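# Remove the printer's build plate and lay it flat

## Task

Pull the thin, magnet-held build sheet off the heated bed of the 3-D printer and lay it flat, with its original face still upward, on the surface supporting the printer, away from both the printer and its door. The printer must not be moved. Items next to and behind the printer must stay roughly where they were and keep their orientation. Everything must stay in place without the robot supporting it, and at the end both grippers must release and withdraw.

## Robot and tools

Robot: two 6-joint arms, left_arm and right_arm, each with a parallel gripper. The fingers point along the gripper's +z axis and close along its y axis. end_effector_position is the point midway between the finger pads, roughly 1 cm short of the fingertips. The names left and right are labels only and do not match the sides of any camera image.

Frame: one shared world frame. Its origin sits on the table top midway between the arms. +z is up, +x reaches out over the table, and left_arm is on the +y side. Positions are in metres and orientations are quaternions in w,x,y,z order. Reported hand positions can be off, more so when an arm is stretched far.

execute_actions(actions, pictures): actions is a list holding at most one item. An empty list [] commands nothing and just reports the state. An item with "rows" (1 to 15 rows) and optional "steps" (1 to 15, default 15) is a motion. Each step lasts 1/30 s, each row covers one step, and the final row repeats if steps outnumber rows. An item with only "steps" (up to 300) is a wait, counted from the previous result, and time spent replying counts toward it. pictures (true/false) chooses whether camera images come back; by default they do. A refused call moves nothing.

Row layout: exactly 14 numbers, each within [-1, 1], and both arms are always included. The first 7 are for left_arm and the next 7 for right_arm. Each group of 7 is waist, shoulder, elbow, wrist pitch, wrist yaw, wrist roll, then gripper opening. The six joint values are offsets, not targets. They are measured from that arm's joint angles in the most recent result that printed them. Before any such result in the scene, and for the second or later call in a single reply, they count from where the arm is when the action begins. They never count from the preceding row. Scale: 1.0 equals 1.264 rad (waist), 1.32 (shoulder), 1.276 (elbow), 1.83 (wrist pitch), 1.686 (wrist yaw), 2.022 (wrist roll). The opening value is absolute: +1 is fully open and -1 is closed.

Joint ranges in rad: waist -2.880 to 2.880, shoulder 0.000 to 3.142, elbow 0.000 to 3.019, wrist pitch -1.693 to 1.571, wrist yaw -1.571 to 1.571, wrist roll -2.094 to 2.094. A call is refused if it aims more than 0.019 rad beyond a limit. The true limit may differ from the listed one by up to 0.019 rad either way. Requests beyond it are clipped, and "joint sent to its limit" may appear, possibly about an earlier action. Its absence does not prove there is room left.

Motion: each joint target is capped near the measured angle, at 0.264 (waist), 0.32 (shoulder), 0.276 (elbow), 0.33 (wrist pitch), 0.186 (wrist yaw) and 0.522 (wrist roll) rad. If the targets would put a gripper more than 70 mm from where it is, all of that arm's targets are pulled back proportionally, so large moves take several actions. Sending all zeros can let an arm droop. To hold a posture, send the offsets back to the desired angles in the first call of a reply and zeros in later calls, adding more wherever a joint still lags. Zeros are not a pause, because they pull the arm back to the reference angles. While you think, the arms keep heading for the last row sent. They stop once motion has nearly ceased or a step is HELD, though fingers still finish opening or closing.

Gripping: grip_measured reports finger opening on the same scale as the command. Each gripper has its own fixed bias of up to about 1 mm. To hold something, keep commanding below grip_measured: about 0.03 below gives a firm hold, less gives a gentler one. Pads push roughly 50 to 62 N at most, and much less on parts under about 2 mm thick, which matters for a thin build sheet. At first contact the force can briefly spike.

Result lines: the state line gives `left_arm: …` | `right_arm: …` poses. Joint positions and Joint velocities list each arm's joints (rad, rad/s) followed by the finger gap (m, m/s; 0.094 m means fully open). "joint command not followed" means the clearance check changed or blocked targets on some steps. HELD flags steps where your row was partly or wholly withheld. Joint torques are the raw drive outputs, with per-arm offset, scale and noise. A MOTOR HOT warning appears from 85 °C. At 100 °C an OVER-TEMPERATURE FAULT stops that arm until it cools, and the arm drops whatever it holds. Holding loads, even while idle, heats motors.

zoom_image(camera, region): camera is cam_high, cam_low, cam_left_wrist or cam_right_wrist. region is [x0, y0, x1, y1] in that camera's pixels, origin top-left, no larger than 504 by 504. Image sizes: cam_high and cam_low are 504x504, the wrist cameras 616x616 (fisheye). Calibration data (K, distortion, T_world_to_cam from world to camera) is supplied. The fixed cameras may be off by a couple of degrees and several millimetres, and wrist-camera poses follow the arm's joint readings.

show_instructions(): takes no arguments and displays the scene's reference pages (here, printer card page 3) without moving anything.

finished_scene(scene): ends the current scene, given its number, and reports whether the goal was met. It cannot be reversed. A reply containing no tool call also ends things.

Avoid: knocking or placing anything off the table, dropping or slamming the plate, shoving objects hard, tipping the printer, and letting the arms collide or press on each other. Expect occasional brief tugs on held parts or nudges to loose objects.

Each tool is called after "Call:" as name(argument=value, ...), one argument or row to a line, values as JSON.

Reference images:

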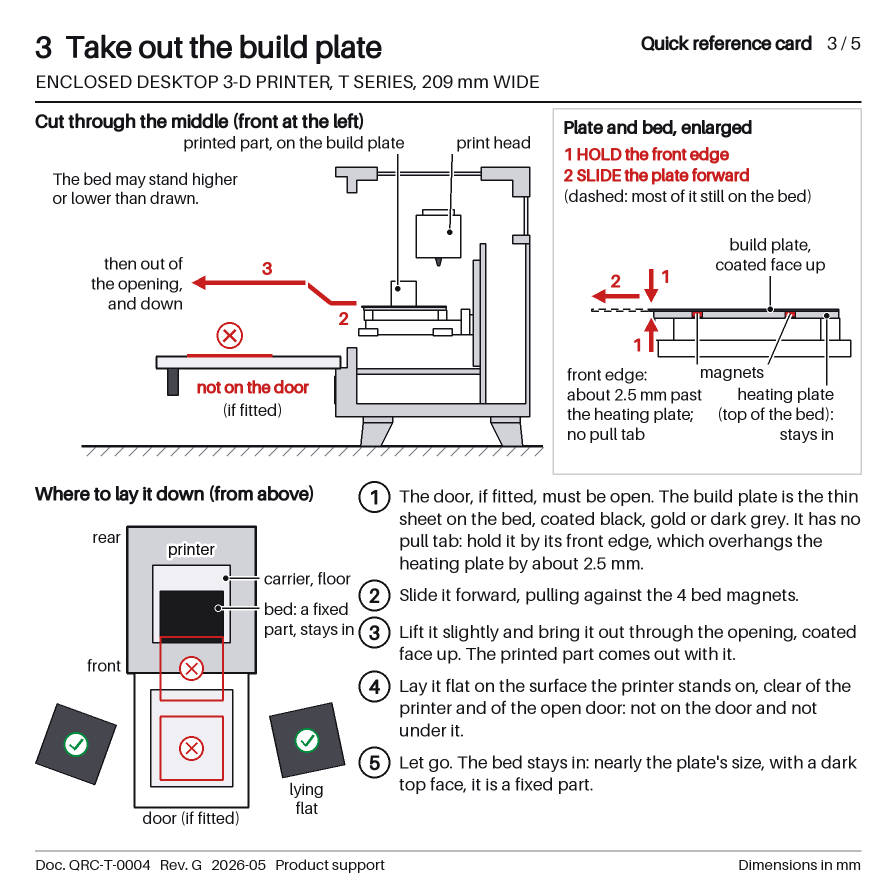

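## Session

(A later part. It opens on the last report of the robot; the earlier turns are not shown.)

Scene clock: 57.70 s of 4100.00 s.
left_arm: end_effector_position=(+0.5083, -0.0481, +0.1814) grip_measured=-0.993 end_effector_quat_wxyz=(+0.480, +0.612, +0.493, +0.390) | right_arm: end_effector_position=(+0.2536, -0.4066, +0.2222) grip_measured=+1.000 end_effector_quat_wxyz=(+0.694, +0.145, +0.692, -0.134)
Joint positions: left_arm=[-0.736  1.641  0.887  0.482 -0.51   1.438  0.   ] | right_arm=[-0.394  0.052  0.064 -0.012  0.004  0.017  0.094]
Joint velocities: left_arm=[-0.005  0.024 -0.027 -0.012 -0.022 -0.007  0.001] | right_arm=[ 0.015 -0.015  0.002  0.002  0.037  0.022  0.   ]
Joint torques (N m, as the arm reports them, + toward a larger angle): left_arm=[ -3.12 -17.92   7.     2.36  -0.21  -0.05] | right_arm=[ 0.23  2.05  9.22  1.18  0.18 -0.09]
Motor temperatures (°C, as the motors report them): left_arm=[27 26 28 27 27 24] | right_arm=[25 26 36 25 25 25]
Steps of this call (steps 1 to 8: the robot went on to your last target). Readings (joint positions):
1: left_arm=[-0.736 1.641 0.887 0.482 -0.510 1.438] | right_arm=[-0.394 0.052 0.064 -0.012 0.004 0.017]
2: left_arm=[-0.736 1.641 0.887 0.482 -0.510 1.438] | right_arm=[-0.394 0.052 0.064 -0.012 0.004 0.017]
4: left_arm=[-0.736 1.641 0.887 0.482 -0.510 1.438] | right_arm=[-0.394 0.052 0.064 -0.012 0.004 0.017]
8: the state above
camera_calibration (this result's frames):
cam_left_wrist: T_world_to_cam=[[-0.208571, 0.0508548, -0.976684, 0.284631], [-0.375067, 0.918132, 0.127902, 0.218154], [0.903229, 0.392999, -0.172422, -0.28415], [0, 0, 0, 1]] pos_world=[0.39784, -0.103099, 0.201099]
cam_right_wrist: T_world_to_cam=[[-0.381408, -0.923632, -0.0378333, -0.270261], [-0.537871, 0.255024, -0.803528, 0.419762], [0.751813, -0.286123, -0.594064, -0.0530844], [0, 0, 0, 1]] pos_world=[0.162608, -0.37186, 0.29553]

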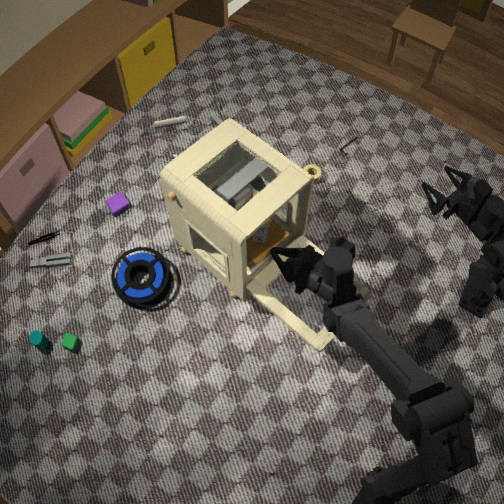

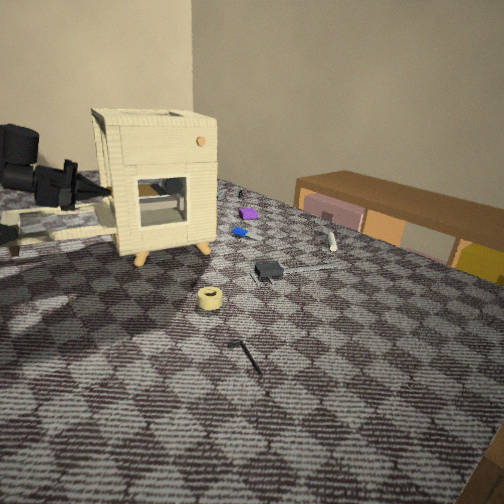

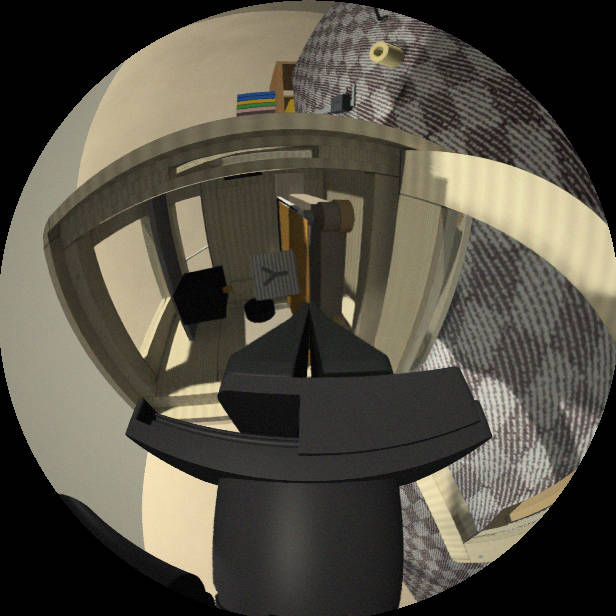

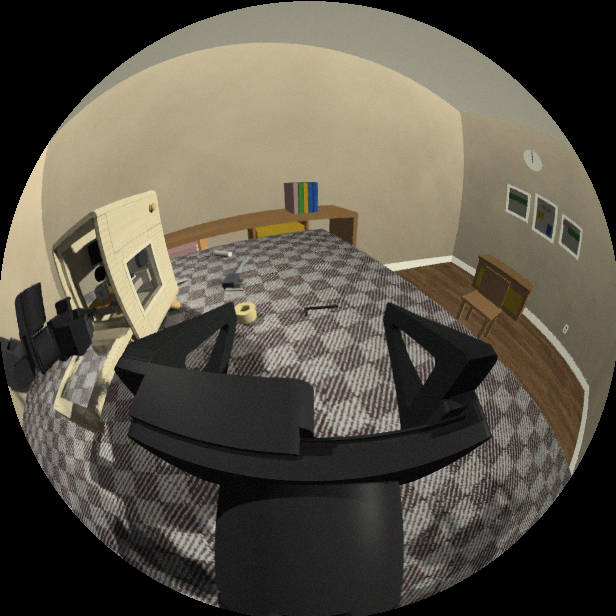

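Call:
execute_actions(
  actions=[
    {"rows":[[0,0,0.02,0.006,0,0,-0.76,0,0,0,0,0,0,1],[0,0,0.03,0.006,0,0,-0.76,0,0,0,0,0,0,1],[0.005,0.004,0.038,0.008,0,0,-0.76,0,0,0,0,0,0,1],[0.01,0.009,0.04,0.016,0.002,0.006,-0.76,0,0,0,0,0,0,1],[0.012,0.015,0.042,0.023,0.004,0.009,-0.76,0,0,0,0,0,0,1],[0.014,0.02,0.044,0.031,0.005,0.012,-0.76,0,0,0,0,0,0,1],[0.016,0.026,0.047,0.038,0.007,0.015,-0.76,0,0,0,0,0,0,1],[0.018,0.031,0.049,0.045,0.008,0.018,-0.76,0,0,0,0,0,0,1],[0.02,0.037,0.051,0.053,0.01,0.02,-0.76,0,0,0,0,0,0,1],[0.021,0.042,0.053,0.06,0.011,0.022,-0.76,0,0,0,0,0,0,1],[0.022,0.047,0.055,0.067,0.012,0.024,-0.76,0,0,0,0,0,0,1]]},
  ],
  pictures=false,
)

Call:
execute_actions(
  actions=[
    {"steps":10},
  ],
)

Call:
zoom_image(
  camera="cam_left_wrist",
  region=[230, 180, 400, 380],
)

Scene clock: 61.30 s of 4100.00 s.
left_arm: end_effector_position=(+0.5243, -0.0527, +0.1778) grip_measured=-0.762 end_effector_quat_wxyz=(+0.499, +0.599, +0.483, +0.399) | right_arm: end_effector_position=(+0.2536, -0.4066, +0.2222) grip_measured=+1.000 end_effector_quat_wxyz=(+0.694, +0.145, +0.692, -0.134)
Joint positions: left_arm=[-0.721  1.701  0.907  0.583 -0.493  1.466  0.011] | right_arm=[-0.394  0.052  0.064 -0.012  0.004  0.017  0.094]
Joint velocities: left_arm=[ 0.024  0.063 -0.012  0.022 -0.081  0.095 -0.002] | right_arm=[-0.005 -0.015 -0.002 -0.012 -0.037 -0.066  0.   ]
Joint torques (N m, as the arm reports them, + toward a larger angle): left_arm=[ -1.94 -16.93  10.5    2.47   0.03   0.06] | right_arm=[ 0.22  1.95  9.24  1.17  0.18 -0.09]
Motor temperatures (°C, as the motors report them): left_arm=[27 26 28 27 27 24] | right_arm=[25 26 36 25 25 25]
Steps of this call (steps 1 to 15: the robot went on to your last target; steps 16 to 90: nothing new was sent; then 0.10 s passed at rest; steps 91 to 105: all 15 steps of this action). Readings (joint positions):
91: left_arm=[-0.736 1.641 0.887 0.482 -0.510 1.438] | right_arm=[-0.394 0.052 0.064 -0.012 0.004 0.017]
92: left_arm=[-0.736 1.641 0.887 0.482 -0.510 1.438] | right_arm=[-0.394 0.052 0.064 -0.012 0.004 0.017]
94: left_arm=[-0.736 1.642 0.887 0.484 -0.510 1.438] | right_arm=[-0.394 0.052 0.064 -0.012 0.004 0.017]
98: left_arm=[-0.734 1.655 0.891 0.523 -0.502 1.446] | right_arm=[-0.394 0.052 0.064 -0.012 0.004 0.017]
105: the state above

Scene clock: 61.63 s of 4100.00 s.
left_arm: end_effector_position=(+0.5247, -0.0525, +0.1772) grip_measured=-0.762 end_effector_quat_wxyz=(+0.498, +0.600, +0.481, +0.401) | right_arm: end_effector_position=(+0.2536, -0.4066, +0.2222) grip_measured=+1.000 end_effector_quat_wxyz=(+0.694, +0.145, +0.692, -0.134)
Joint positions: left_arm=[-0.72   1.703  0.907  0.586 -0.493  1.472  0.011] | right_arm=[-0.394  0.052  0.064 -0.012  0.004  0.017  0.094]
Joint velocities: left_arm=[ 0.005  0.005 -0.027  0.007  0.007 -0.007 -0.002] | right_arm=[-0.005 -0.015  0.007 -0.002 -0.037 -0.066  0.   ]
Joint torques (N m, as the arm reports them, + toward a larger angle): left_arm=[ -1.45 -17.21  10.55   2.45   0.01   0.07] | right_arm=[ 0.24  2.03  9.24  1.19  0.17 -0.1 ]
Motor temperatures (°C, as the motors report them): left_arm=[27 26 28 27 27 24] | right_arm=[25 26 36 25 25 25]
Steps of this call (steps 1 to 10: the robot went on to your last target). Readings (joint positions):
1: left_arm=[-0.720 1.702 0.907 0.583 -0.493 1.468] | right_arm=[-0.394 0.052 0.064 -0.012 0.004 0.017]
2: left_arm=[-0.720 1.703 0.907 0.584 -0.493 1.469] | right_arm=[-0.394 0.052 0.064 -0.012 0.004 0.017]
4: left_arm=[-0.720 1.703 0.907 0.585 -0.493 1.470] | right_arm=[-0.394 0.052 0.064 -0.012 0.004 0.017]
8: left_arm=[-0.720 1.703 0.907 0.586 -0.493 1.472] | right_arm=[-0.394 0.052 0.064 -0.012 0.004 0.017]
10: the state above
camera_calibration (this result's frames):
cam_left_wrist: T_world_to_cam=[[-0.157808, 0.0399351, -0.986662, 0.258695], [-0.374401, 0.922158, 0.0972065, 0.234214], [0.91374, 0.384748, -0.130572, -0.311329], [0, 0, 0, 1]] pos_world=[0.412988, -0.10653, 0.191826]
cam_right_wrist: T_world_to_cam=[[-0.381408, -0.923632, -0.0378333, -0.270261], [-0.537871, 0.255024, -0.803528, 0.419762], [0.751813, -0.286123, -0.594064, -0.0530844], [0, 0, 0, 1]] pos_world=[0.162608, -0.37186, 0.29553]

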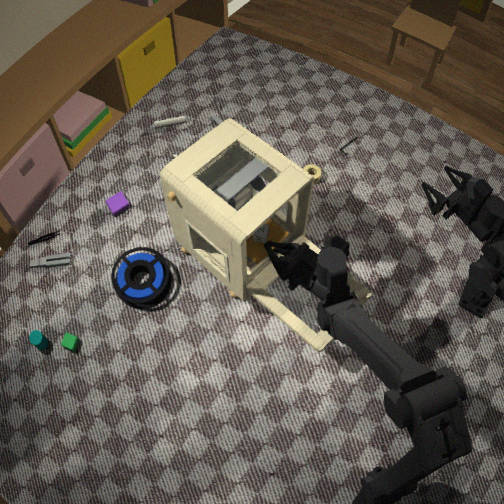

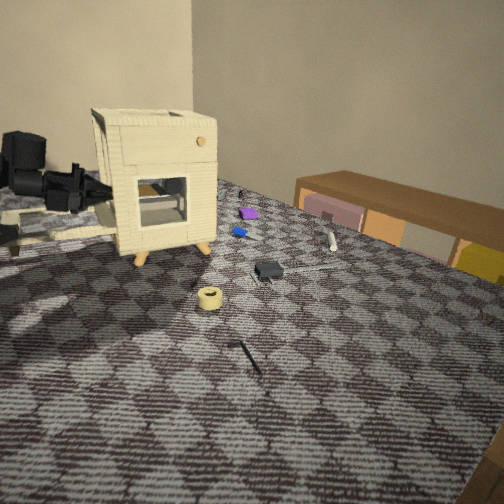

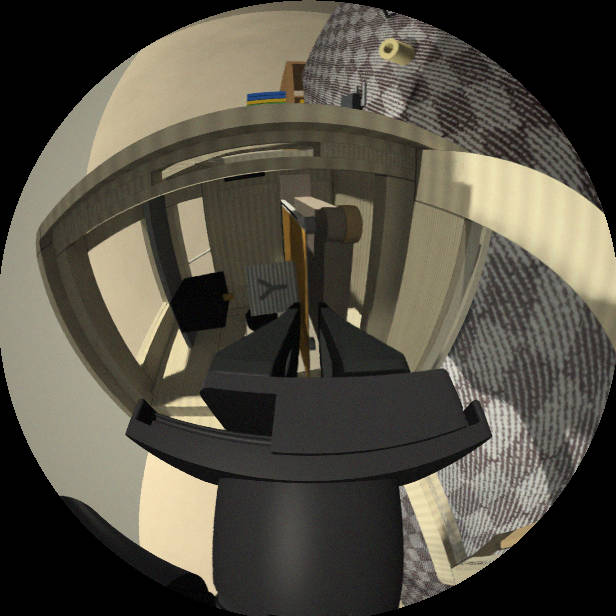

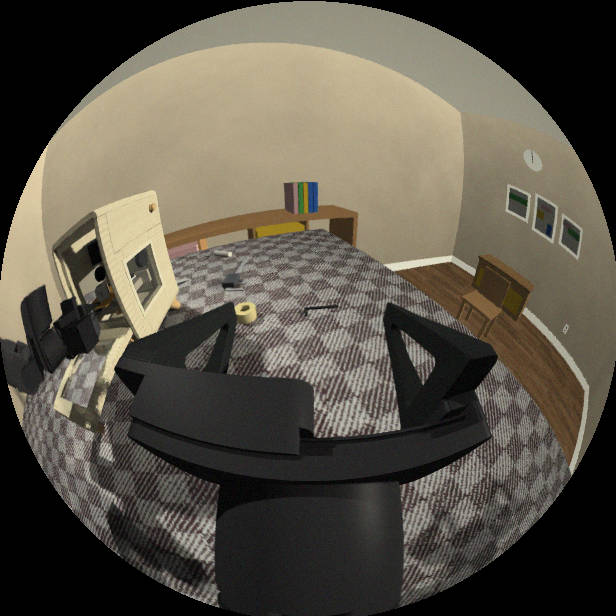

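Region (230, 180, 400, 380) of cam_left_wrist's 616x616 image, scaled by 2.520, with more detail than that image has; it fills the left 428 columns of this view, and the rest is white.

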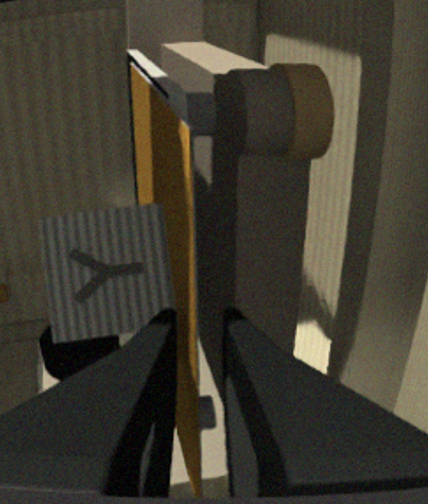

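Call:
execute_actions(
  actions=[
    {"rows":[[0,0,0.03,0.02,0,0,-0.76,0,0,0,0,0,0,1],[0,0,0.03,0.02,0,0,-0.76,0,0,0,0,0,0,1],[0,0,0.03,0.02,0,0,-0.76,0,0,0,0,0,0,1],[0,0,0.03,0.02,0,0,-0.76,0,0,0,0,0,0,1],[0,0,0.03,0.02,0,0,-0.8,0,0,0,0,0,0,1],[0,0,0.03,0.02,0,0,-0.84,0,0,0,0,0,0,1],[0,0,0.03,0.02,0,0,-0.88,0,0,0,0,0,0,1],[0,0,0.03,0.02,0,0,-0.92,0,0,0,0,0,0,1],[0,0,0.03,0.02,0,0,-0.96,0,0,0,0,0,0,1],[0,0,0.03,0.02,0,0,-1,0,0,0,0,0,0,1]]},
  ],
  pictures=false,
)

Call:
execute_actions(
  actions=[
    {"rows":[[-0.008,-0.012,0,0.012,-0.002,0,-1,0,0,0,0,0,0,1],[-0.01,-0.016,-0.005,0.016,-0.003,0,-1,0,0,0,0,0,0,1],[-0.012,-0.019,-0.01,0.02,-0.005,0,-1,0,0,0,0,0,0,1],[-0.014,-0.023,-0.015,0.024,-0.006,0,-1,0,0,0,0,0,0,1],[-0.016,-0.027,-0.02,0.028,-0.008,0,-1,0,0,0,0,0,0,1],[-0.018,-0.03,-0.025,0.032,-0.009,0.01,-1,0,0,0,0,0,0,1],[-0.02,-0.034,-0.03,0.036,-0.011,0.01,-1,0,0,0,0,0,0,1],[-0.022,-0.037,-0.035,0.04,-0.012,0.015,-1,0,0,0,0,0,0,1],[-0.024,-0.041,-0.04,0.044,-0.014,0.015,-1,0,0,0,0,0,0,1],[-0.026,-0.045,-0.045,0.048,-0.015,0.02,-1,0,0,0,0,0,0,1],[-0.028,-0.048,-0.05,0.052,-0.017,0.02,-1,0,0,0,0,0,0,1]]},
  ],
  pictures=false,
)

Call:
execute_actions(
  actions=[
    {"steps":8},
  ],
)

Scene clock: 65.07 s of 4100.00 s.
left_arm: end_effector_position=(+0.5276, -0.0546, +0.1939) grip_measured=-0.990 end_effector_quat_wxyz=(+0.517, +0.583, +0.478, +0.405) | right_arm: end_effector_position=(+0.2536, -0.4066, +0.2222) grip_measured=+1.000 end_effector_quat_wxyz=(+0.694, +0.145, +0.692, -0.134)
Joint positions: left_arm=[-0.72   1.695  0.915  0.623 -0.495  1.473  0.   ] | right_arm=[-0.394  0.052  0.064 -0.012  0.004  0.017  0.094]
Joint velocities: left_arm=[-0.005  0.005  0.012 -0.012 -0.007  0.007  0.001] | right_arm=[-0.015 -0.005 -0.002  0.002 -0.051 -0.022  0.   ]
Joint torques (N m, as the arm reports them, + toward a larger angle): left_arm=[ -2.47 -16.56   9.12   1.62  -0.02  -0.05] | right_arm=[ 0.21  2.    9.22  1.18  0.17 -0.1 ]
Motor temperatures (°C, as the motors report them): left_arm=[27 26 28 27 27 24] | right_arm=[25 26 36 25 25 25]
Steps of this call (steps 1 to 15: the robot went on to your last target; steps 16 to 88: nothing new was sent; steps 89 to 103: all 15 steps of this action). Readings (joint positions):
89: left_arm=[-0.720 1.703 0.907 0.589 -0.493 1.473] | right_arm=[-0.394 0.052 0.064 -0.012 0.004 0.017]
90: left_arm=[-0.720 1.703 0.907 0.593 -0.493 1.473] | right_arm=[-0.394 0.052 0.064 -0.012 0.004 0.017]
92: left_arm=[-0.720 1.703 0.907 0.600 -0.493 1.473] | right_arm=[-0.394 0.052 0.064 -0.012 0.004 0.017]
96: left_arm=[-0.720 1.703 0.907 0.603 -0.493 1.473] | right_arm=[-0.394 0.052 0.064 -0.012 0.004 0.017]
103: the state above

Scene clock: 65.57 s of 4100.00 s.
left_arm: end_effector_position=(+0.5045, -0.0493, +0.1957) grip_measured=-0.990 end_effector_quat_wxyz=(+0.525, +0.578, +0.469, +0.414) | right_arm: end_effector_position=(+0.2536, -0.4066, +0.2222) grip_measured=+1.000 end_effector_quat_wxyz=(+0.694, +0.145, +0.692, -0.134)
Joint positions: left_arm=[-0.744  1.663  0.847  0.691 -0.519  1.495  0.   ] | right_arm=[-0.394  0.052  0.064 -0.012  0.004  0.017  0.094]
Joint velocities: left_arm=[-0.034 -0.015 -0.017  0.027 -0.037  0.066  0.   ] | right_arm=[ 0.015 -0.015  0.007 -0.012 -0.007  0.037  0.   ]
Joint torques (N m, as the arm reports them, + toward a larger angle): left_arm=[ -2.92 -18.94   7.01   2.74  -0.23   0.08] | right_arm=[ 0.26  1.94  9.24  1.17  0.18 -0.1 ]
Motor temperatures (°C, as the motors report them): left_arm=[27 26 28 27 27 24] | right_arm=[25 26 36 25 25 25]
Steps of this call (steps 1 to 15: all 15 steps of this action). Readings (joint positions):
1: left_arm=[-0.720 1.696 0.915 0.625 -0.495 1.473] | right_arm=[-0.394 0.052 0.064 -0.012 0.004 0.017]
2: left_arm=[-0.720 1.695 0.915 0.629 -0.496 1.473] | right_arm=[-0.394 0.052 0.064 -0.012 0.004 0.017]
4: left_arm=[-0.720 1.695 0.910 0.636 -0.499 1.473] | right_arm=[-0.394 0.052 0.064 -0.012 0.004 0.017]
8: left_arm=[-0.726 1.685 0.884 0.663 -0.509 1.479] | right_arm=[-0.394 0.052 0.064 -0.012 0.004 0.017]
15: the state above

Scene clock: 65.83 s of 4100.00 s.
left_arm: end_effector_position=(+0.5042, -0.0499, +0.1967) grip_measured=-0.990 end_effector_quat_wxyz=(+0.525, +0.578, +0.467, +0.415) | right_arm: end_effector_position=(+0.2536, -0.4066, +0.2222) grip_measured=+1.000 end_effector_quat_wxyz=(+0.694, +0.145, +0.692, -0.134)
Joint positions: left_arm=[-0.745  1.662  0.847  0.694 -0.52   1.499  0.   ] | right_arm=[-0.394  0.052  0.064 -0.012  0.004  0.017  0.094]
Joint velocities: left_arm=[-0.015 -0.005 -0.007  0.007  0.081 -0.022 -0.   ] | right_arm=[-0.005 -0.005 -0.007  0.012 -0.037 -0.037  0.   ]
Joint torques (N m, as the arm reports them, + toward a larger angle): left_arm=[ -2.83 -18.82   7.06   2.73  -0.21   0.06] | right_arm=[ 0.2   2.09  9.23  1.19  0.18 -0.1 ]
Motor temperatures (°C, as the motors report them): left_arm=[27 26 28 27 27 24] | right_arm=[25 26 36 25 25 25]
Steps of this call (steps 1 to 8: the robot went on to your last target). Readings (joint positions):
1: left_arm=[-0.745 1.663 0.847 0.692 -0.519 1.496] | right_arm=[-0.394 0.052 0.064 -0.012 0.004 0.017]
2: left_arm=[-0.745 1.662 0.847 0.694 -0.519 1.496] | right_arm=[-0.394 0.052 0.064 -0.012 0.004 0.017]
4: left_arm=[-0.745 1.662 0.847 0.694 -0.520 1.497] | right_arm=[-0.394 0.052 0.064 -0.012 0.004 0.017]
8: the state above
camera_calibration (this result's frames):
cam_left_wrist: T_world_to_cam=[[-0.0833383, 0.00952513, -0.996476, 0.237484], [-0.376808, 0.925412, 0.0403594, 0.234712], [0.922535, 0.378843, -0.0735331, -0.30697], [0, 0, 0, 1]] pos_world=[0.391423, -0.103174, 0.204602]
cam_right_wrist: T_world_to_cam=[[-0.381408, -0.923632, -0.0378333, -0.270261], [-0.537871, 0.255024, -0.803528, 0.419762], [0.751813, -0.286123, -0.594064, -0.0530844], [0, 0, 0, 1]] pos_world=[0.162608, -0.37186, 0.29553]

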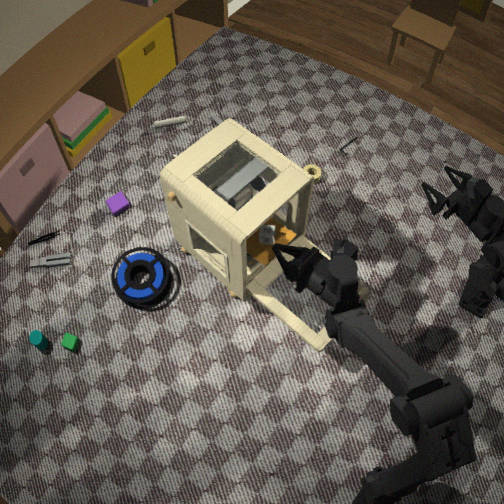

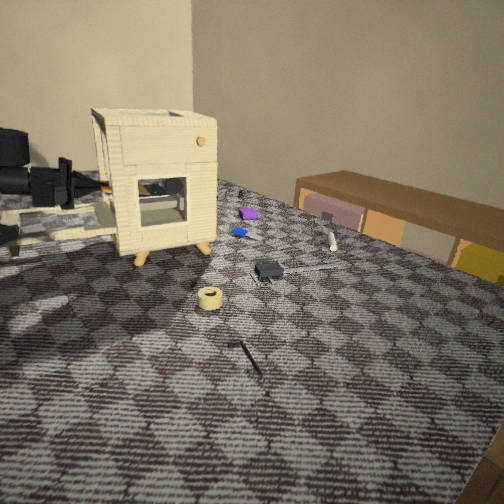

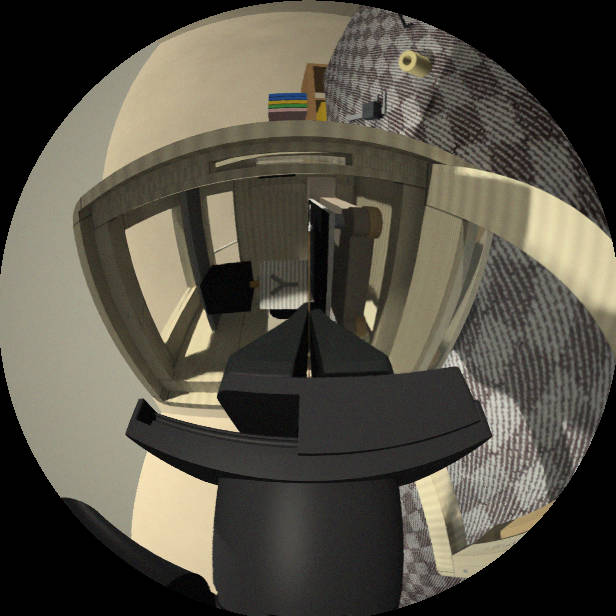

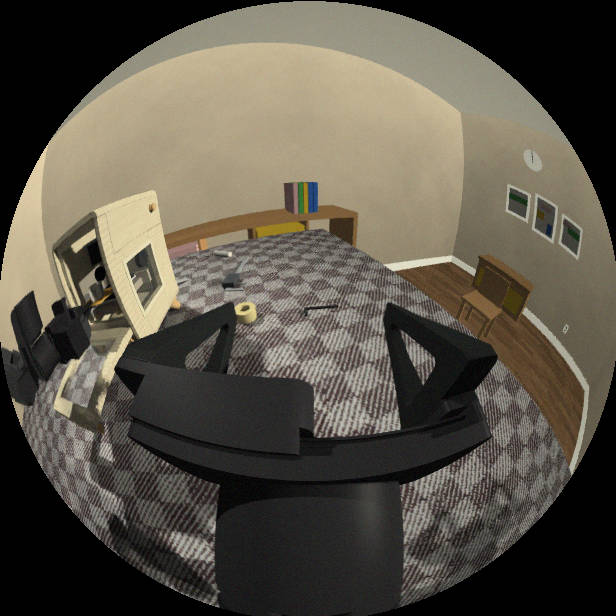

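Call:
execute_actions(
  actions=[
    {"rows":[[-0.008,-0.02,0,0.012,0,0,-1,0,0,0,0,0,0,1],[-0.014,-0.029,-0.01,0.012,-0.005,0,-1,0,0,0,0,0,0,1],[-0.02,-0.038,-0.02,0.012,-0.01,0,-1,0,0,0,0,0,0,1],[-0.026,-0.047,-0.03,0.012,-0.014,0,-1,0,0,0,0,0,0,1],[-0.032,-0.056,-0.04,0.012,-0.019,0,-1,0,0,0,0,0,0,1],[-0.038,-0.065,-0.05,0.012,-0.023,0,-1,0,0,0,0,0,0,1],[-0.044,-0.074,-0.06,0.012,-0.028,0,-1,0,0,0,0,0,0,1],[-0.05,-0.084,-0.07,0.012,-0.032,0,-1,0,0,0,0,0,0,1],[-0.056,-0.093,-0.08,0.012,-0.037,0,-1,0,0,0,0,0,0,1],[-0.062,-0.102,-0.09,0.012,-0.041,0,-1,0,0,0,0,0,0,1],[-0.068,-0.111,-0.1,0.012,-0.046,0,-1,0,0,0,0,0,0,1],[-0.074,-0.12,-0.11,0.012,-0.05,0,-1,0,0,0,0,0,0,1],[-0.08,-0.13,-0.12,0.012,-0.055,0,-1,0,0,0,0,0,0,1]]},
  ],
  pictures=false,
)

Call:
execute_actions(
  actions=[
    {"rows":[[-0.01,-0.02,0,0.012,0,0,-1,0,0,0,0,0,0,1],[-0.018,-0.029,-0.01,0.012,-0.006,0,-1,0,0,0,0,0,0,1],[-0.025,-0.038,-0.02,0.012,-0.012,0,-1,0,0,0,0,0,0,1],[-0.033,-0.047,-0.03,0.012,-0.018,0,-1,0,0,0,0,0,0,1],[-0.04,-0.056,-0.04,0.012,-0.024,0,-1,0,0,0,0,0,0,1],[-0.048,-0.065,-0.05,0.012,-0.03,0,-1,0,0,0,0,0,0,1],[-0.055,-0.074,-0.06,0.012,-0.036,0,-1,0,0,0,0,0,0,1],[-0.063,-0.084,-0.07,0.012,-0.042,0,-1,0,0,0,0,0,0,1],[-0.07,-0.093,-0.08,0.012,-0.048,0,-1,0,0,0,0,0,0,1],[-0.078,-0.102,-0.09,0.012,-0.054,0,-1,0,0,0,0,0,0,1],[-0.085,-0.111,-0.1,0.012,-0.06,0,-1,0,0,0,0,0,0,1],[-0.093,-0.12,-0.11,0.012,-0.066,0,-1,0,0,0,0,0,0,1],[-0.1,-0.13,-0.12,0.012,-0.072,0,-1,0,0,0,0,0,0,1]]},
  ],
  pictures=false,
)

Call:
execute_actions(
  actions=[
    {"steps":8},
  ],
)

Scene clock: 71.10 s of 4100.00 s.
left_arm: end_effector_position=(+0.4360, -0.0377, +0.2054) grip_measured=-0.990 end_effector_quat_wxyz=(+0.523, +0.582, +0.462, +0.417) | right_arm: end_effector_position=(+0.2536, -0.4066, +0.2222) grip_measured=+1.000 end_effector_quat_wxyz=(+0.694, +0.145, +0.692, -0.134)
Joint positions: left_arm=[-0.837  1.516  0.695  0.694 -0.607  1.499  0.   ] | right_arm=[-0.394  0.052  0.064 -0.012  0.004  0.017  0.094]
Joint velocities: left_arm=[-0.171 -0.249 -0.164 -0.007 -0.022  0.037 -0.   ] | right_arm=[-0.015 -0.024 -0.007 -0.002  0.022  0.037  0.   ]
Joint torques (N m, as the arm reports them, + toward a larger angle): left_arm=[ -2.65 -14.64   7.49   2.52  -0.24  -0.05] | right_arm=[ 0.21  2.04  9.21  1.18  0.17 -0.1 ]
Motor temperatures (°C, as the motors report them): left_arm=[27 26 28 27 27 24] | right_arm=[25 26 36 25 25 25]
Steps of this call (steps 1 to 15: the robot went on to your last target; steps 16 to 90: nothing new was sent; then 1.77 s passed at rest; steps 91 to 105: all 15 steps of this action). Readings (joint positions):
91: left_arm=[-0.745 1.662 0.847 0.694 -0.520 1.499] | right_arm=[-0.394 0.052 0.064 -0.012 0.004 0.017]
92: left_arm=[-0.746 1.661 0.846 0.694 -0.521 1.499] | right_arm=[-0.394 0.052 0.064 -0.012 0.004 0.017]
94: left_arm=[-0.749 1.654 0.833 0.694 -0.534 1.499] | right_arm=[-0.394 0.052 0.064 -0.012 0.004 0.017]
98: left_arm=[-0.773 1.610 0.779 0.694 -0.565 1.499] | right_arm=[-0.394 0.052 0.064 -0.012 0.004 0.017]
105: the state above

Scene clock: 71.60 s of 4100.00 s.
left_arm: end_effector_position=(+0.3661, -0.0190, +0.2066) grip_measured=-0.990 end_effector_quat_wxyz=(+0.521, +0.584, +0.457, +0.423) | right_arm: end_effector_position=(+0.2536, -0.4066, +0.2222) grip_measured=+1.000 end_effector_quat_wxyz=(+0.694, +0.145, +0.692, -0.134)
Joint positions: left_arm=[-0.952  1.37   0.541  0.695 -0.723  1.499  0.   ] | right_arm=[-0.394  0.052  0.064 -0.012  0.004  0.017  0.094]
Joint velocities: left_arm=[-0.181 -0.278 -0.183 -0.012 -0.007  0.081  0.   ] | right_arm=[-0.005  0.005 -0.007  0.002 -0.037 -0.037  0.   ]
Joint torques (N m, as the arm reports them, + toward a larger angle): left_arm=[ -2.16 -11.58   7.57   2.5   -0.25  -0.04] | right_arm=[ 0.24  1.93  9.22  1.18  0.17 -0.09]
Motor temperatures (°C, as the motors report them): left_arm=[27 26 28 27 27 24] | right_arm=[25 26 36 25 25 25]
Steps of this call (steps 1 to 15: all 15 steps of this action). Readings (joint positions):
1: left_arm=[-0.841 1.510 0.691 0.694 -0.607 1.499] | right_arm=[-0.394 0.052 0.064 -0.012 0.004 0.017]
2: left_arm=[-0.844 1.505 0.688 0.694 -0.609 1.499] | right_arm=[-0.394 0.052 0.064 -0.012 0.004 0.017]
4: left_arm=[-0.851 1.496 0.679 0.695 -0.625 1.499] | right_arm=[-0.394 0.052 0.064 -0.012 0.004 0.017]
8: left_arm=[-0.880 1.458 0.627 0.695 -0.666 1.499] | right_arm=[-0.394 0.052 0.064 -0.012 0.004 0.017]
15: the state above

Scene clock: 71.87 s of 4100.00 s.
left_arm: end_effector_position=(+0.3629, -0.0189, +0.2096) grip_measured=-0.990 end_effector_quat_wxyz=(+0.525, +0.582, +0.456, +0.421) | right_arm: end_effector_position=(+0.2536, -0.4066, +0.2222) grip_measured=+1.000 end_effector_quat_wxyz=(+0.694, +0.145, +0.692, -0.134)
Joint positions: left_arm=[-0.958  1.358  0.536  0.696 -0.724  1.499  0.   ] | right_arm=[-0.394  0.052  0.064 -0.012  0.004  0.017  0.094]
Joint velocities: left_arm=[-0.015 -0.005 -0.002  0.002  0.037  0.007  0.   ] | right_arm=[-0.005 -0.015 -0.017 -0.007 -0.037 -0.051  0.   ]
Joint torques (N m, as the arm reports them, + toward a larger angle): left_arm=[ -2.88 -11.37   7.03   2.51  -0.23  -0.03] | right_arm=[ 0.23  2.02  9.23  1.18  0.17 -0.09]
Motor temperatures (°C, as the motors report them): left_arm=[27 26 28 27 27 24] | right_arm=[25 26 36 25 25 25]
Steps of this call (steps 1 to 8: the robot went on to your last target). Readings (joint positions):
1: left_arm=[-0.956 1.363 0.537 0.695 -0.723 1.499] | right_arm=[-0.394 0.052 0.064 -0.012 0.004 0.017]
2: left_arm=[-0.958 1.359 0.536 0.695 -0.723 1.499] | right_arm=[-0.394 0.052 0.064 -0.012 0.004 0.017]
4: left_arm=[-0.958 1.358 0.536 0.696 -0.724 1.499] | right_arm=[-0.394 0.052 0.064 -0.012 0.004 0.017]
8: the state above
camera_calibration (this result's frames):
cam_left_wrist: T_world_to_cam=[[-0.0679001, 0.0317272, -0.997188, 0.233209], [-0.368615, 0.927976, 0.0546248, 0.146402], [0.927099, 0.371288, -0.0513145, -0.193887], [0, 0, 0, 1]] pos_world=[0.249554, -0.0712686, 0.214607]
cam_right_wrist: T_world_to_cam=[[-0.381408, -0.923632, -0.0378333, -0.270261], [-0.537871, 0.255024, -0.803528, 0.419762], [0.751813, -0.286123, -0.594064, -0.0530844], [0, 0, 0, 1]] pos_world=[0.162608, -0.37186, 0.29553]

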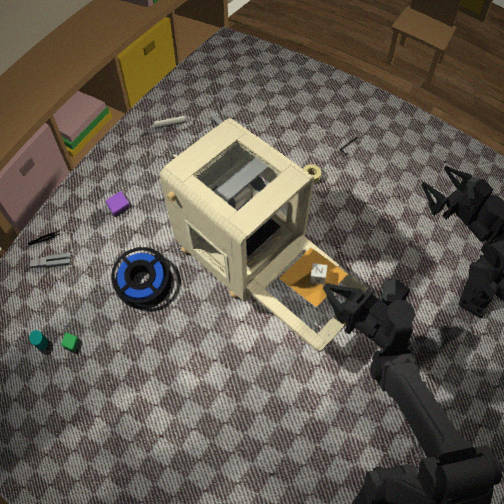

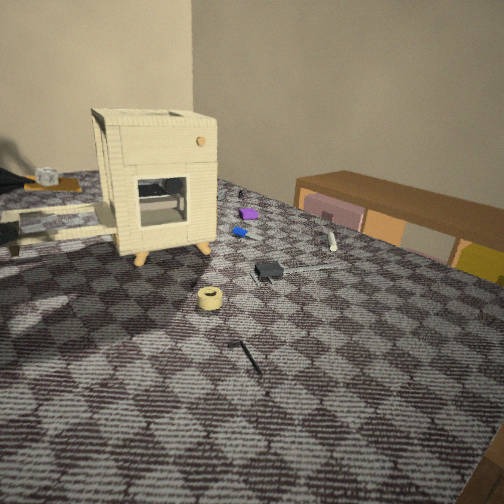

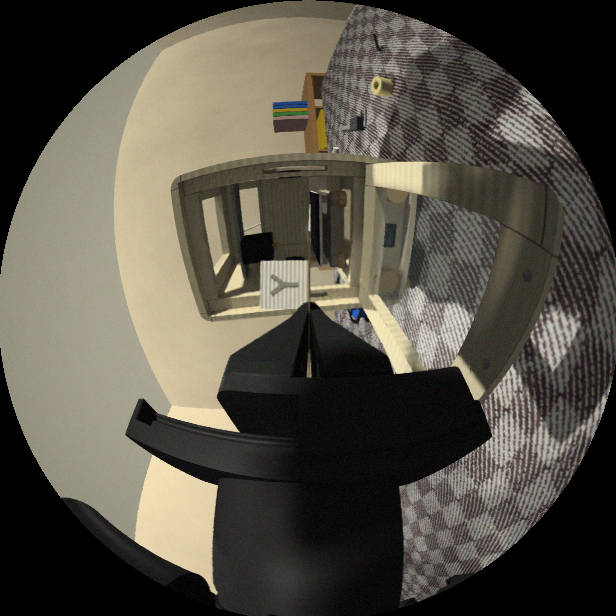

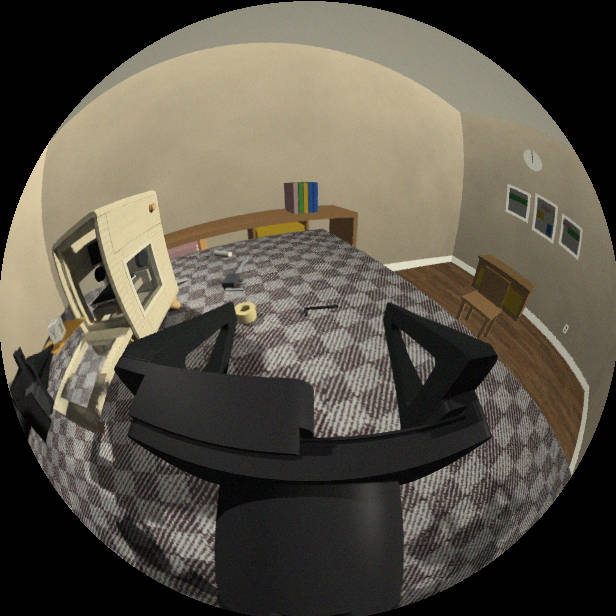

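Call:
execute_actions(
  actions=[
    {"rows":[[0,-0.03,-0.008,-0.008,0,0,-1,0,0,0,0,0,0,1],[0,-0.05,-0.016,-0.016,0,0,-1,0,0,0,0,0,0,1],[0,-0.07,-0.024,-0.024,0,0,-1,0,0,0,0,0,0,1],[0,-0.09,-0.032,-0.032,0,0,-1,0,0,0,0,0,0,1],[0,-0.11,-0.04,-0.04,0,0,-1,0,0,0,0,0,0,1],[0,-0.13,-0.048,-0.048,0,0,-1,0,0,0,0,0,0,1],[0,-0.15,-0.056,-0.056,0,0,-1,0,0,0,0,0,0,1],[0,-0.17,-0.064,-0.064,0,0,-1,0,0,0,0,0,0,1],[0,-0.19,-0.072,-0.072,0,0,-1,0,0,0,0,0,0,1],[0.01,-0.21,-0.08,-0.08,0,0,-1,0,0,0,0,0,0,1],[0.02,-0.23,-0.088,-0.088,0,0,-1,0,0,0,0,0,0,1],[0.035,-0.245,-0.095,-0.098,0,0,-1,0,0,0,0,0,0,1],[0.05,-0.245,-0.095,-0.098,0,0,-1,0,0,0,0,0,0,1],[0.07,-0.245,-0.095,-0.098,0,0,-1,0,0,0,0,0,0,1],[0.09,-0.245,-0.095,-0.098,0,0,-1,0,0,0,0,0,0,1]]},
  ],
  pictures=false,
)

Call:
execute_actions(
  actions=[
    {"rows":[[0.04,0,0.01,0,0,0,-1,0,0,0,0,0,0,1],[0.065,0,0.01,0,0,0,-1,0,0,0,0,0,0,1],[0.09,0,0.01,0,0,0,-1,0,0,0,0,0,0,1],[0.115,0,0.01,0,0,0,-1,0,0,0,0,0,0,1],[0.14,0,0.01,0,0,0,-1,0,0,0,0,0,0,1],[0.165,0,0.01,0,0,0,-1,0,0,0,0,0,0,1],[0.19,0,0.01,0,0,0,-1,0,0,0,0,0,0,1],[0.215,0,0.01,0,0,0,-1,0,0,0,0,0,0,1],[0.24,0,0.01,0,0,0,-1,0,0,0,0,0,0,1],[0.265,0,0.01,0,0.01,0,-1,0,0,0,0,0,0,1],[0.29,0,0.01,0,0.03,0,-1,0,0,0,0,0,0,1],[0.315,0,0.01,0,0.05,0,-1,0,0,0,0,0,0,1],[0.34,0,0.01,0,0.07,0,-1,0,0,0,0,0,0,1],[0.365,0,0.01,0,0.09,0,-1,0,0,0,0,0,0,1],[0.39,0,0.01,0,0.11,0,-1,0,0,0,0,0,0,1]]},
  ],
  pictures=false,
)

Call:
execute_actions(
  actions=[
    {"rows":[[0.04,0,0.01,0,0.03,0.04,-1,0,0,0,0,0,0,1],[0.065,0,0.01,0,0.055,0.04,-1,0,0,0,0,0,0,1],[0.09,0,0.01,0,0.08,0.04,-1,0,0,0,0,0,0,1],[0.115,0,0.01,0,0.105,0.04,-1,0,0,0,0,0,0,1],[0.14,0,0.01,0,0.13,0.04,-1,0,0,0,0,0,0,1],[0.165,0,0.01,0,0.155,0.04,-1,0,0,0,0,0,0,1],[0.19,0,0.01,0,0.18,0.04,-1,0,0,0,0,0,0,1],[0.215,0,0.01,0,0.205,0.04,-1,0,0,0,0,0,0,1],[0.24,0,0.01,0,0.23,0.04,-1,0,0,0,0,0,0,1],[0.26,0,0.01,0,0.255,0.04,-1,0,0,0,0,0,0,1],[0.28,0,0.01,0,0.28,0.04,-1,0,0,0,0,0,0,1],[0.295,0,0.01,0,0.3,0.04,-1,0,0,0,0,0,0,1],[0.31,0,0.01,0,0.315,0.04,-1,0,0,0,0,0,0,1],[0.32,0,0.01,0,0.325,0.04,-1,0,0,0,0,0,0,1],[0.325,0,0.01,0,0.33,0.04,-1,0,0,0,0,0,0,1]]},
  ],
  pictures=false,
)

Call:
execute_actions(
  actions=[
    {"steps":8},
  ],
  pictures=false,
)

Scene clock: 81.97 s of 4100.00 s.
left_arm: end_effector_position=(+0.3341, +0.0538, +0.2515) grip_measured=-0.990 end_effector_quat_wxyz=(+0.529, +0.559, +0.470, +0.433) | right_arm: end_effector_position=(+0.2536, -0.4066, +0.2222) grip_measured=+1.000 end_effector_quat_wxyz=(+0.694, +0.145, +0.692, -0.134)
Joint positions: left_arm=[-0.912  1.03   0.415  0.526 -0.724  1.499  0.   ] | right_arm=[-0.394  0.052  0.064 -0.012  0.004  0.017  0.094]
Joint velocities: left_arm=[ 0.64  -0.239 -0.061 -0.095 -0.095 -0.022  0.001] | right_arm=[ 0.005 -0.005  0.017  0.002 -0.007 -0.051  0.   ]
Joint torques (N m, as the arm reports them, + toward a larger angle): left_arm=[ 0.03 -4.52  7.98  1.5  -0.11 -0.05] | right_arm=[ 0.25  1.99  9.23  1.17  0.17 -0.09]
Motor temperatures (°C, as the motors report them): left_arm=[27 26 27 27 27 24] | right_arm=[25 26 36 25 25 25]
Steps of this call (steps 1 to 30: the robot went on to your last target; steps 31 to 90: nothing new was sent; then 6.60 s passed at rest; steps 91 to 105: all 15 steps of this action). Readings (joint positions):
91: left_arm=[-0.958 1.357 0.535 0.694 -0.724 1.499] | right_arm=[-0.394 0.052 0.064 -0.012 0.004 0.017]
92: left_arm=[-0.958 1.352 0.532 0.686 -0.724 1.499] | right_arm=[-0.394 0.052 0.064 -0.012 0.004 0.017]
94: left_arm=[-0.958 1.324 0.515 0.662 -0.724 1.499] | right_arm=[-0.394 0.052 0.064 -0.012 0.004 0.017]
98: left_arm=[-0.958 1.214 0.466 0.604 -0.724 1.499] | right_arm=[-0.394 0.052 0.064 -0.012 0.004 0.017]
105: the state above

Scene clock: 82.47 s of 4100.00 s.
left_arm: end_effector_position=(+0.4105, +0.1903, +0.2508) grip_measured=-0.990 end_effector_quat_wxyz=(+0.465, +0.487, +0.547, +0.497) | right_arm: end_effector_position=(+0.2536, -0.4066, +0.2222) grip_measured=+1.000 end_effector_quat_wxyz=(+0.694, +0.145, +0.692, -0.134)
Joint positions: left_arm=[-0.48   1.028  0.415  0.525 -0.57   1.499  0.   ] | right_arm=[-0.394  0.052  0.064 -0.012  0.004  0.017  0.094]
Joint velocities: left_arm=[ 0.913  0.024 -0.002  0.022  0.989 -0.051  0.001] | right_arm=[ 0.015 -0.005  0.002 -0.017  0.007  0.037  0.   ]
Joint torques (N m, as the arm reports them, + toward a larger angle): left_arm=[-2.01 -5.99  8.74  1.68 -0.22 -0.05] | right_arm=[ 0.19  2.04  9.21  1.17  0.17 -0.1 ]
Motor temperatures (°C, as the motors report them): left_arm=[27 26 27 27 27 24] | right_arm=[25 26 36 25 25 25]
Steps of this call (steps 1 to 15: all 15 steps of this action). Readings (joint positions):
1: left_arm=[-0.891 1.025 0.415 0.525 -0.724 1.499] | right_arm=[-0.394 0.052 0.064 -0.012 0.004 0.017]
2: left_arm=[-0.872 1.025 0.415 0.525 -0.724 1.499] | right_arm=[-0.394 0.052 0.064 -0.012 0.004 0.017]
4: left_arm=[-0.830 1.026 0.415 0.525 -0.724 1.499] | right_arm=[-0.394 0.052 0.064 -0.012 0.004 0.017]
8: left_arm=[-0.712 1.028 0.415 0.525 -0.723 1.499] | right_arm=[-0.394 0.052 0.064 -0.012 0.004 0.017]
15: the state above

Scene clock: 82.97 s of 4100.00 s.
left_arm: end_effector_position=(+0.4403, +0.2648, +0.2482) grip_measured=-0.990 end_effector_quat_wxyz=(+0.492, +0.536, +0.507, +0.462) | right_arm: end_effector_position=(+0.2536, -0.4066, +0.2222) grip_measured=+1.000 end_effector_quat_wxyz=(+0.694, +0.145, +0.692, -0.134)
Joint positions: left_arm=[-0.09   1.028  0.415  0.524 -0.03   1.564  0.   ] | right_arm=[-0.394  0.052  0.064 -0.012  0.004  0.017  0.094]
Joint velocities: left_arm=[ 0.405 -0.005  0.012 -0.007  0.359  0.066 -0.001] | right_arm=[-0.005 -0.005  0.007  0.002 -0.022 -0.051  0.   ]
Joint torques (N m, as the arm reports them, + toward a larger angle): left_arm=[-2.77 -6.32  8.79  1.78  0.11  0.08] | right_arm=[ 0.29  1.98  9.23  1.18  0.17 -0.09]
Motor temperatures (°C, as the motors report them): left_arm=[27 26 27 27 27 24] | right_arm=[25 26 36 25 25 25]
Steps of this call (steps 1 to 15: all 15 steps of this action). Readings (joint positions):
1: left_arm=[-0.454 1.028 0.415 0.525 -0.544 1.509] | right_arm=[-0.394 0.052 0.064 -0.012 0.004 0.017]
2: left_arm=[-0.431 1.028 0.415 0.525 -0.514 1.521] | right_arm=[-0.394 0.052 0.064 -0.012 0.004 0.017]
4: left_arm=[-0.391 1.028 0.415 0.524 -0.430 1.537] | right_arm=[-0.394 0.052 0.064 -0.012 0.004 0.017]
8: left_arm=[-0.281 1.028 0.415 0.524 -0.260 1.555] | right_arm=[-0.394 0.052 0.064 -0.012 0.004 0.017]
15: the state above

Scene clock: 83.23 s of 4100.00 s.
left_arm: end_effector_position=(+0.4408, +0.2708, +0.2482) grip_measured=-0.990 end_effector_quat_wxyz=(+0.491, +0.535, +0.508, +0.463) | right_arm: end_effector_position=(+0.2536, -0.4066, +0.2222) grip_measured=+1.000 end_effector_quat_wxyz=(+0.694, +0.145, +0.692, -0.134)
Joint positions: left_arm=[-0.072  1.028  0.415  0.524 -0.017  1.566  0.   ] | right_arm=[-0.394  0.052  0.064 -0.012  0.004  0.017  0.094]
Joint velocities: left_arm=[-0.015 -0.015 -0.027  0.002 -0.007  0.037  0.001] | right_arm=[-0.005  0.005 -0.007 -0.012 -0.051  0.081  0.   ]
Joint torques (N m, as the arm reports them, + toward a larger angle): left_arm=[-2.25 -6.46  8.73  1.77  0.1   0.08] | right_arm=[ 0.23  1.96  9.23  1.17  0.17 -0.09]
Motor temperatures (°C, as the motors report them): left_arm=[27 25 27 27 27 24] | right_arm=[25 26 36 25 25 25]
Steps of this call (steps 1 to 8: the robot went on to your last target). Readings (joint positions):
1: left_arm=[-0.079 1.028 0.415 0.524 -0.024 1.565] | right_arm=[-0.394 0.052 0.064 -0.012 0.004 0.017]
2: left_arm=[-0.074 1.028 0.415 0.524 -0.021 1.565] | right_arm=[-0.394 0.052 0.064 -0.012 0.004 0.017]
4: left_arm=[-0.072 1.028 0.415 0.524 -0.018 1.566] | right_arm=[-0.394 0.052 0.064 -0.012 0.004 0.017]
8: the state above

Call:
execute_actions(
  actions=[
    {"rows":[[0,0.01,0.035,-0.012,0.012,0,-1,0,0,0,0,0,0,1],[0,0.025,0.04,-0.024,0.012,0,-1,0,0,0,0,0,0,1],[0,0.045,0.045,-0.036,0.012,0,-1,0,0,0,0,0,0,1],[0,0.065,0.05,-0.048,0.012,0,-1,0,0,0,0,0,0,1],[0,0.085,0.055,-0.06,0.012,0,-1,0,0,0,0,0,0,1],[0,0.105,0.06,-0.072,0.012,0,-1,0,0,0,0,0,0,1],[0,0.125,0.065,-0.084,0.012,0,-1,0,0,0,0,0,0,1],[0,0.145,0.07,-0.096,0.012,0,-1,0,0,0,0,0,0,1],[0,0.165,0.075,-0.108,0.012,0,-1,0,0,0,0,0,0,1],[0,0.183,0.08,-0.12,0.012,0,-1,0,0,0,0,0,0,1],[0,0.198,0.085,-0.132,0.012,0,-1,0,0,0,0,0,0,1],[0,0.211,0.09,-0.144,0.012,0,-1,0,0,0,0,0,0,1],[0,0.221,0.095,-0.156,0.012,0,-1,0,0,0,0,0,0,1],[0,0.228,0.095,-0.165,0.012,0,-1,0,0,0,0,0,0,1],[0,0.232,0.095,-0.172,0.012,0,-1,0,0,0,0,0,0,1]]},
  ],
  pictures=false,
)

Call:
execute_actions(
  actions=[
    {"steps":12},
  ],
)

Scene clock: 86.03 s of 4100.00 s.
left_arm: end_effector_position=(+0.4465, +0.2675, +0.0799) grip_measured=-0.990 end_effector_quat_wxyz=(+0.334, +0.650, +0.608, +0.309) | right_arm: end_effector_position=(+0.2536, -0.4066, +0.2222) grip_measured=+1.000 end_effector_quat_wxyz=(+0.694, +0.145, +0.692, -0.134)
Joint positions: left_arm=[-0.072  1.338  0.473  0.239 -0.     1.566  0.   ] | right_arm=[-0.394  0.052  0.064 -0.012  0.004  0.017  0.094]
Joint velocities: left_arm=[ 0.005  0.337  0.076 -0.52  -0.007  0.022  0.   ] | right_arm=[-0.005  0.005 -0.007  0.007 -0.037  0.022  0.   ]
Joint torques (N m, as the arm reports them, + toward a larger angle): left_arm=[ -2.4  -11.74  10.58   1.85   0.13  -0.02] | right_arm=[ 0.26  2.05  9.23  1.17  0.18 -0.09]
Motor temperatures (°C, as the motors report them): left_arm=[27 25 28 27 27 24] | right_arm=[25 26 37 25 25 25]
Steps of this call (steps 1 to 30: the robot went on to your last target; steps 31 to 69: nothing new was sent; steps 70 to 84: all 15 steps of this action). Readings (joint positions):
70: left_arm=[-0.072 1.028 0.415 0.520 -0.010 1.566] | right_arm=[-0.394 0.052 0.064 -0.012 0.004 0.017]
71: left_arm=[-0.072 1.030 0.415 0.511 -0.003 1.566] | right_arm=[-0.394 0.052 0.064 -0.012 0.004 0.017]
73: left_arm=[-0.072 1.049 0.417 0.480 -0.000 1.566] | right_arm=[-0.394 0.052 0.064 -0.012 0.004 0.017]
77: left_arm=[-0.072 1.157 0.437 0.395 -0.000 1.566] | right_arm=[-0.394 0.052 0.064 -0.012 0.004 0.017]
84: the state above

Scene clock: 86.43 s of 4100.00 s.
left_arm: end_effector_position=(+0.4490, +0.2672, +0.0773) grip_measured=-0.990 end_effector_quat_wxyz=(+0.327, +0.654, +0.611, +0.302) | right_arm: end_effector_position=(+0.2536, -0.4066, +0.2222) grip_measured=+1.000 end_effector_quat_wxyz=(+0.694, +0.145, +0.692, -0.134)
Joint positions: left_arm=[-0.072  1.348  0.49   0.21   0.001  1.566  0.   ] | right_arm=[-0.394  0.052  0.064 -0.012  0.004  0.017  0.094]
Joint velocities: left_arm=[-0.005 -0.005  0.002  0.007  0.051  0.051 -0.001] | right_arm=[-0.005 -0.005 -0.012 -0.002 -0.051  0.007  0.   ]
Joint torques (N m, as the arm reports them, + toward a larger angle): left_arm=[ -2.29 -10.98   9.78   1.41   0.1   -0.02] | right_arm=[ 0.25  2.04  9.23  1.18  0.17 -0.09]
Motor temperatures (°C, as the motors report them): left_arm=[27 25 28 27 27 24] | right_arm=[25 26 37 25 25 25]
Steps of this call (steps 1 to 12: the robot went on to your last target). Readings (joint positions):
1: left_arm=[-0.072 1.347 0.474 0.225 -0.000 1.566] | right_arm=[-0.394 0.052 0.064 -0.012 0.004 0.017]
2: left_arm=[-0.072 1.350 0.474 0.219 -0.000 1.566] | right_arm=[-0.394 0.052 0.064 -0.012 0.004 0.017]
4: left_arm=[-0.072 1.348 0.482 0.218 0.001 1.566] | right_arm=[-0.394 0.052 0.064 -0.012 0.004 0.017]
8: left_arm=[-0.072 1.348 0.490 0.213 0.001 1.566] | right_arm=[-0.394 0.052 0.064 -0.012 0.004 0.017]
12: the state above
camera_calibration (this result's frames):
cam_left_wrist: T_world_to_cam=[[-0.585301, 0.0408745, -0.809785, 0.313439], [-0.404229, 0.851051, 0.335128, -0.0652582], [0.702867, 0.523489, -0.481598, -0.29338], [0, 0, 0, 1]] pos_world=[0.363284, 0.196308, 0.134397]
cam_right_wrist: T_world_to_cam=[[-0.381408, -0.923632, -0.0378333, -0.270261], [-0.537871, 0.255024, -0.803528, 0.419762], [0.751813, -0.286123, -0.594064, -0.0530844], [0, 0, 0, 1]] pos_world=[0.162608, -0.37186, 0.29553]

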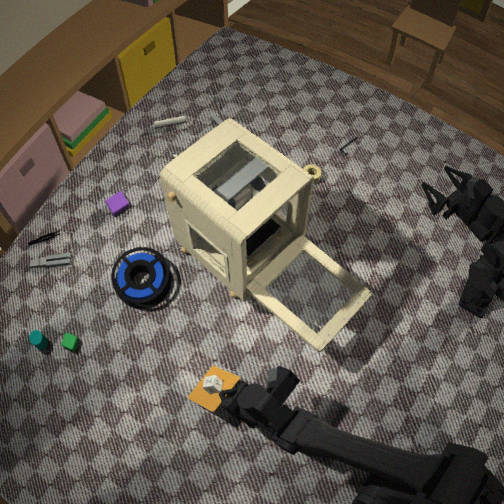

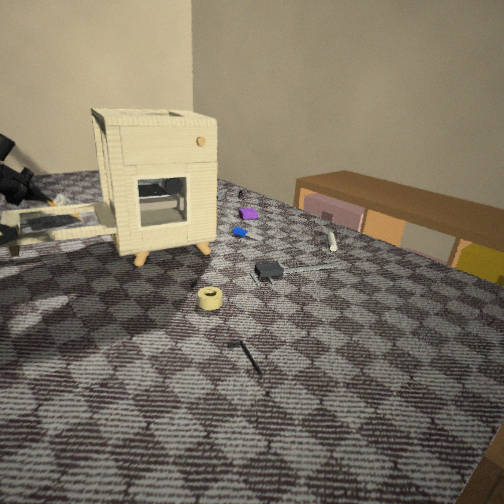

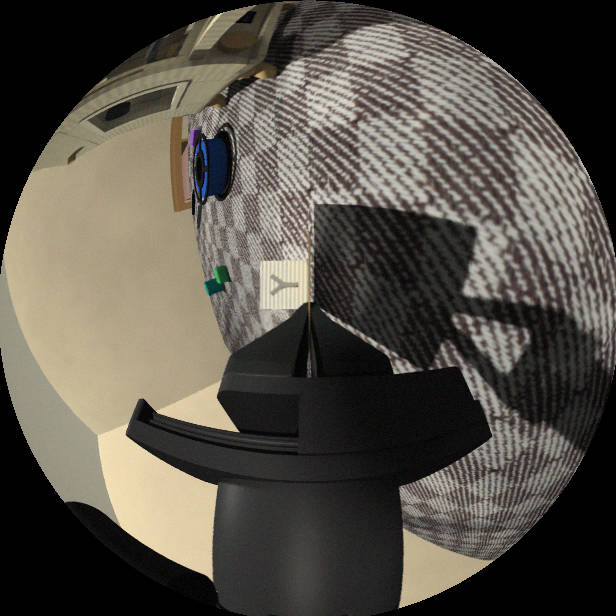

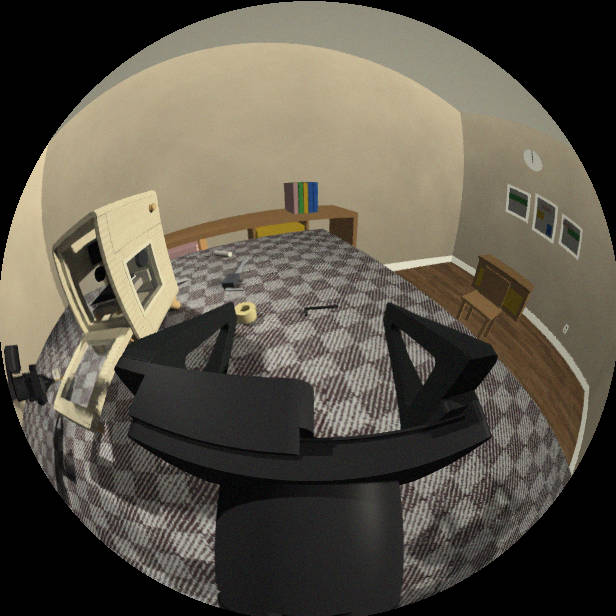

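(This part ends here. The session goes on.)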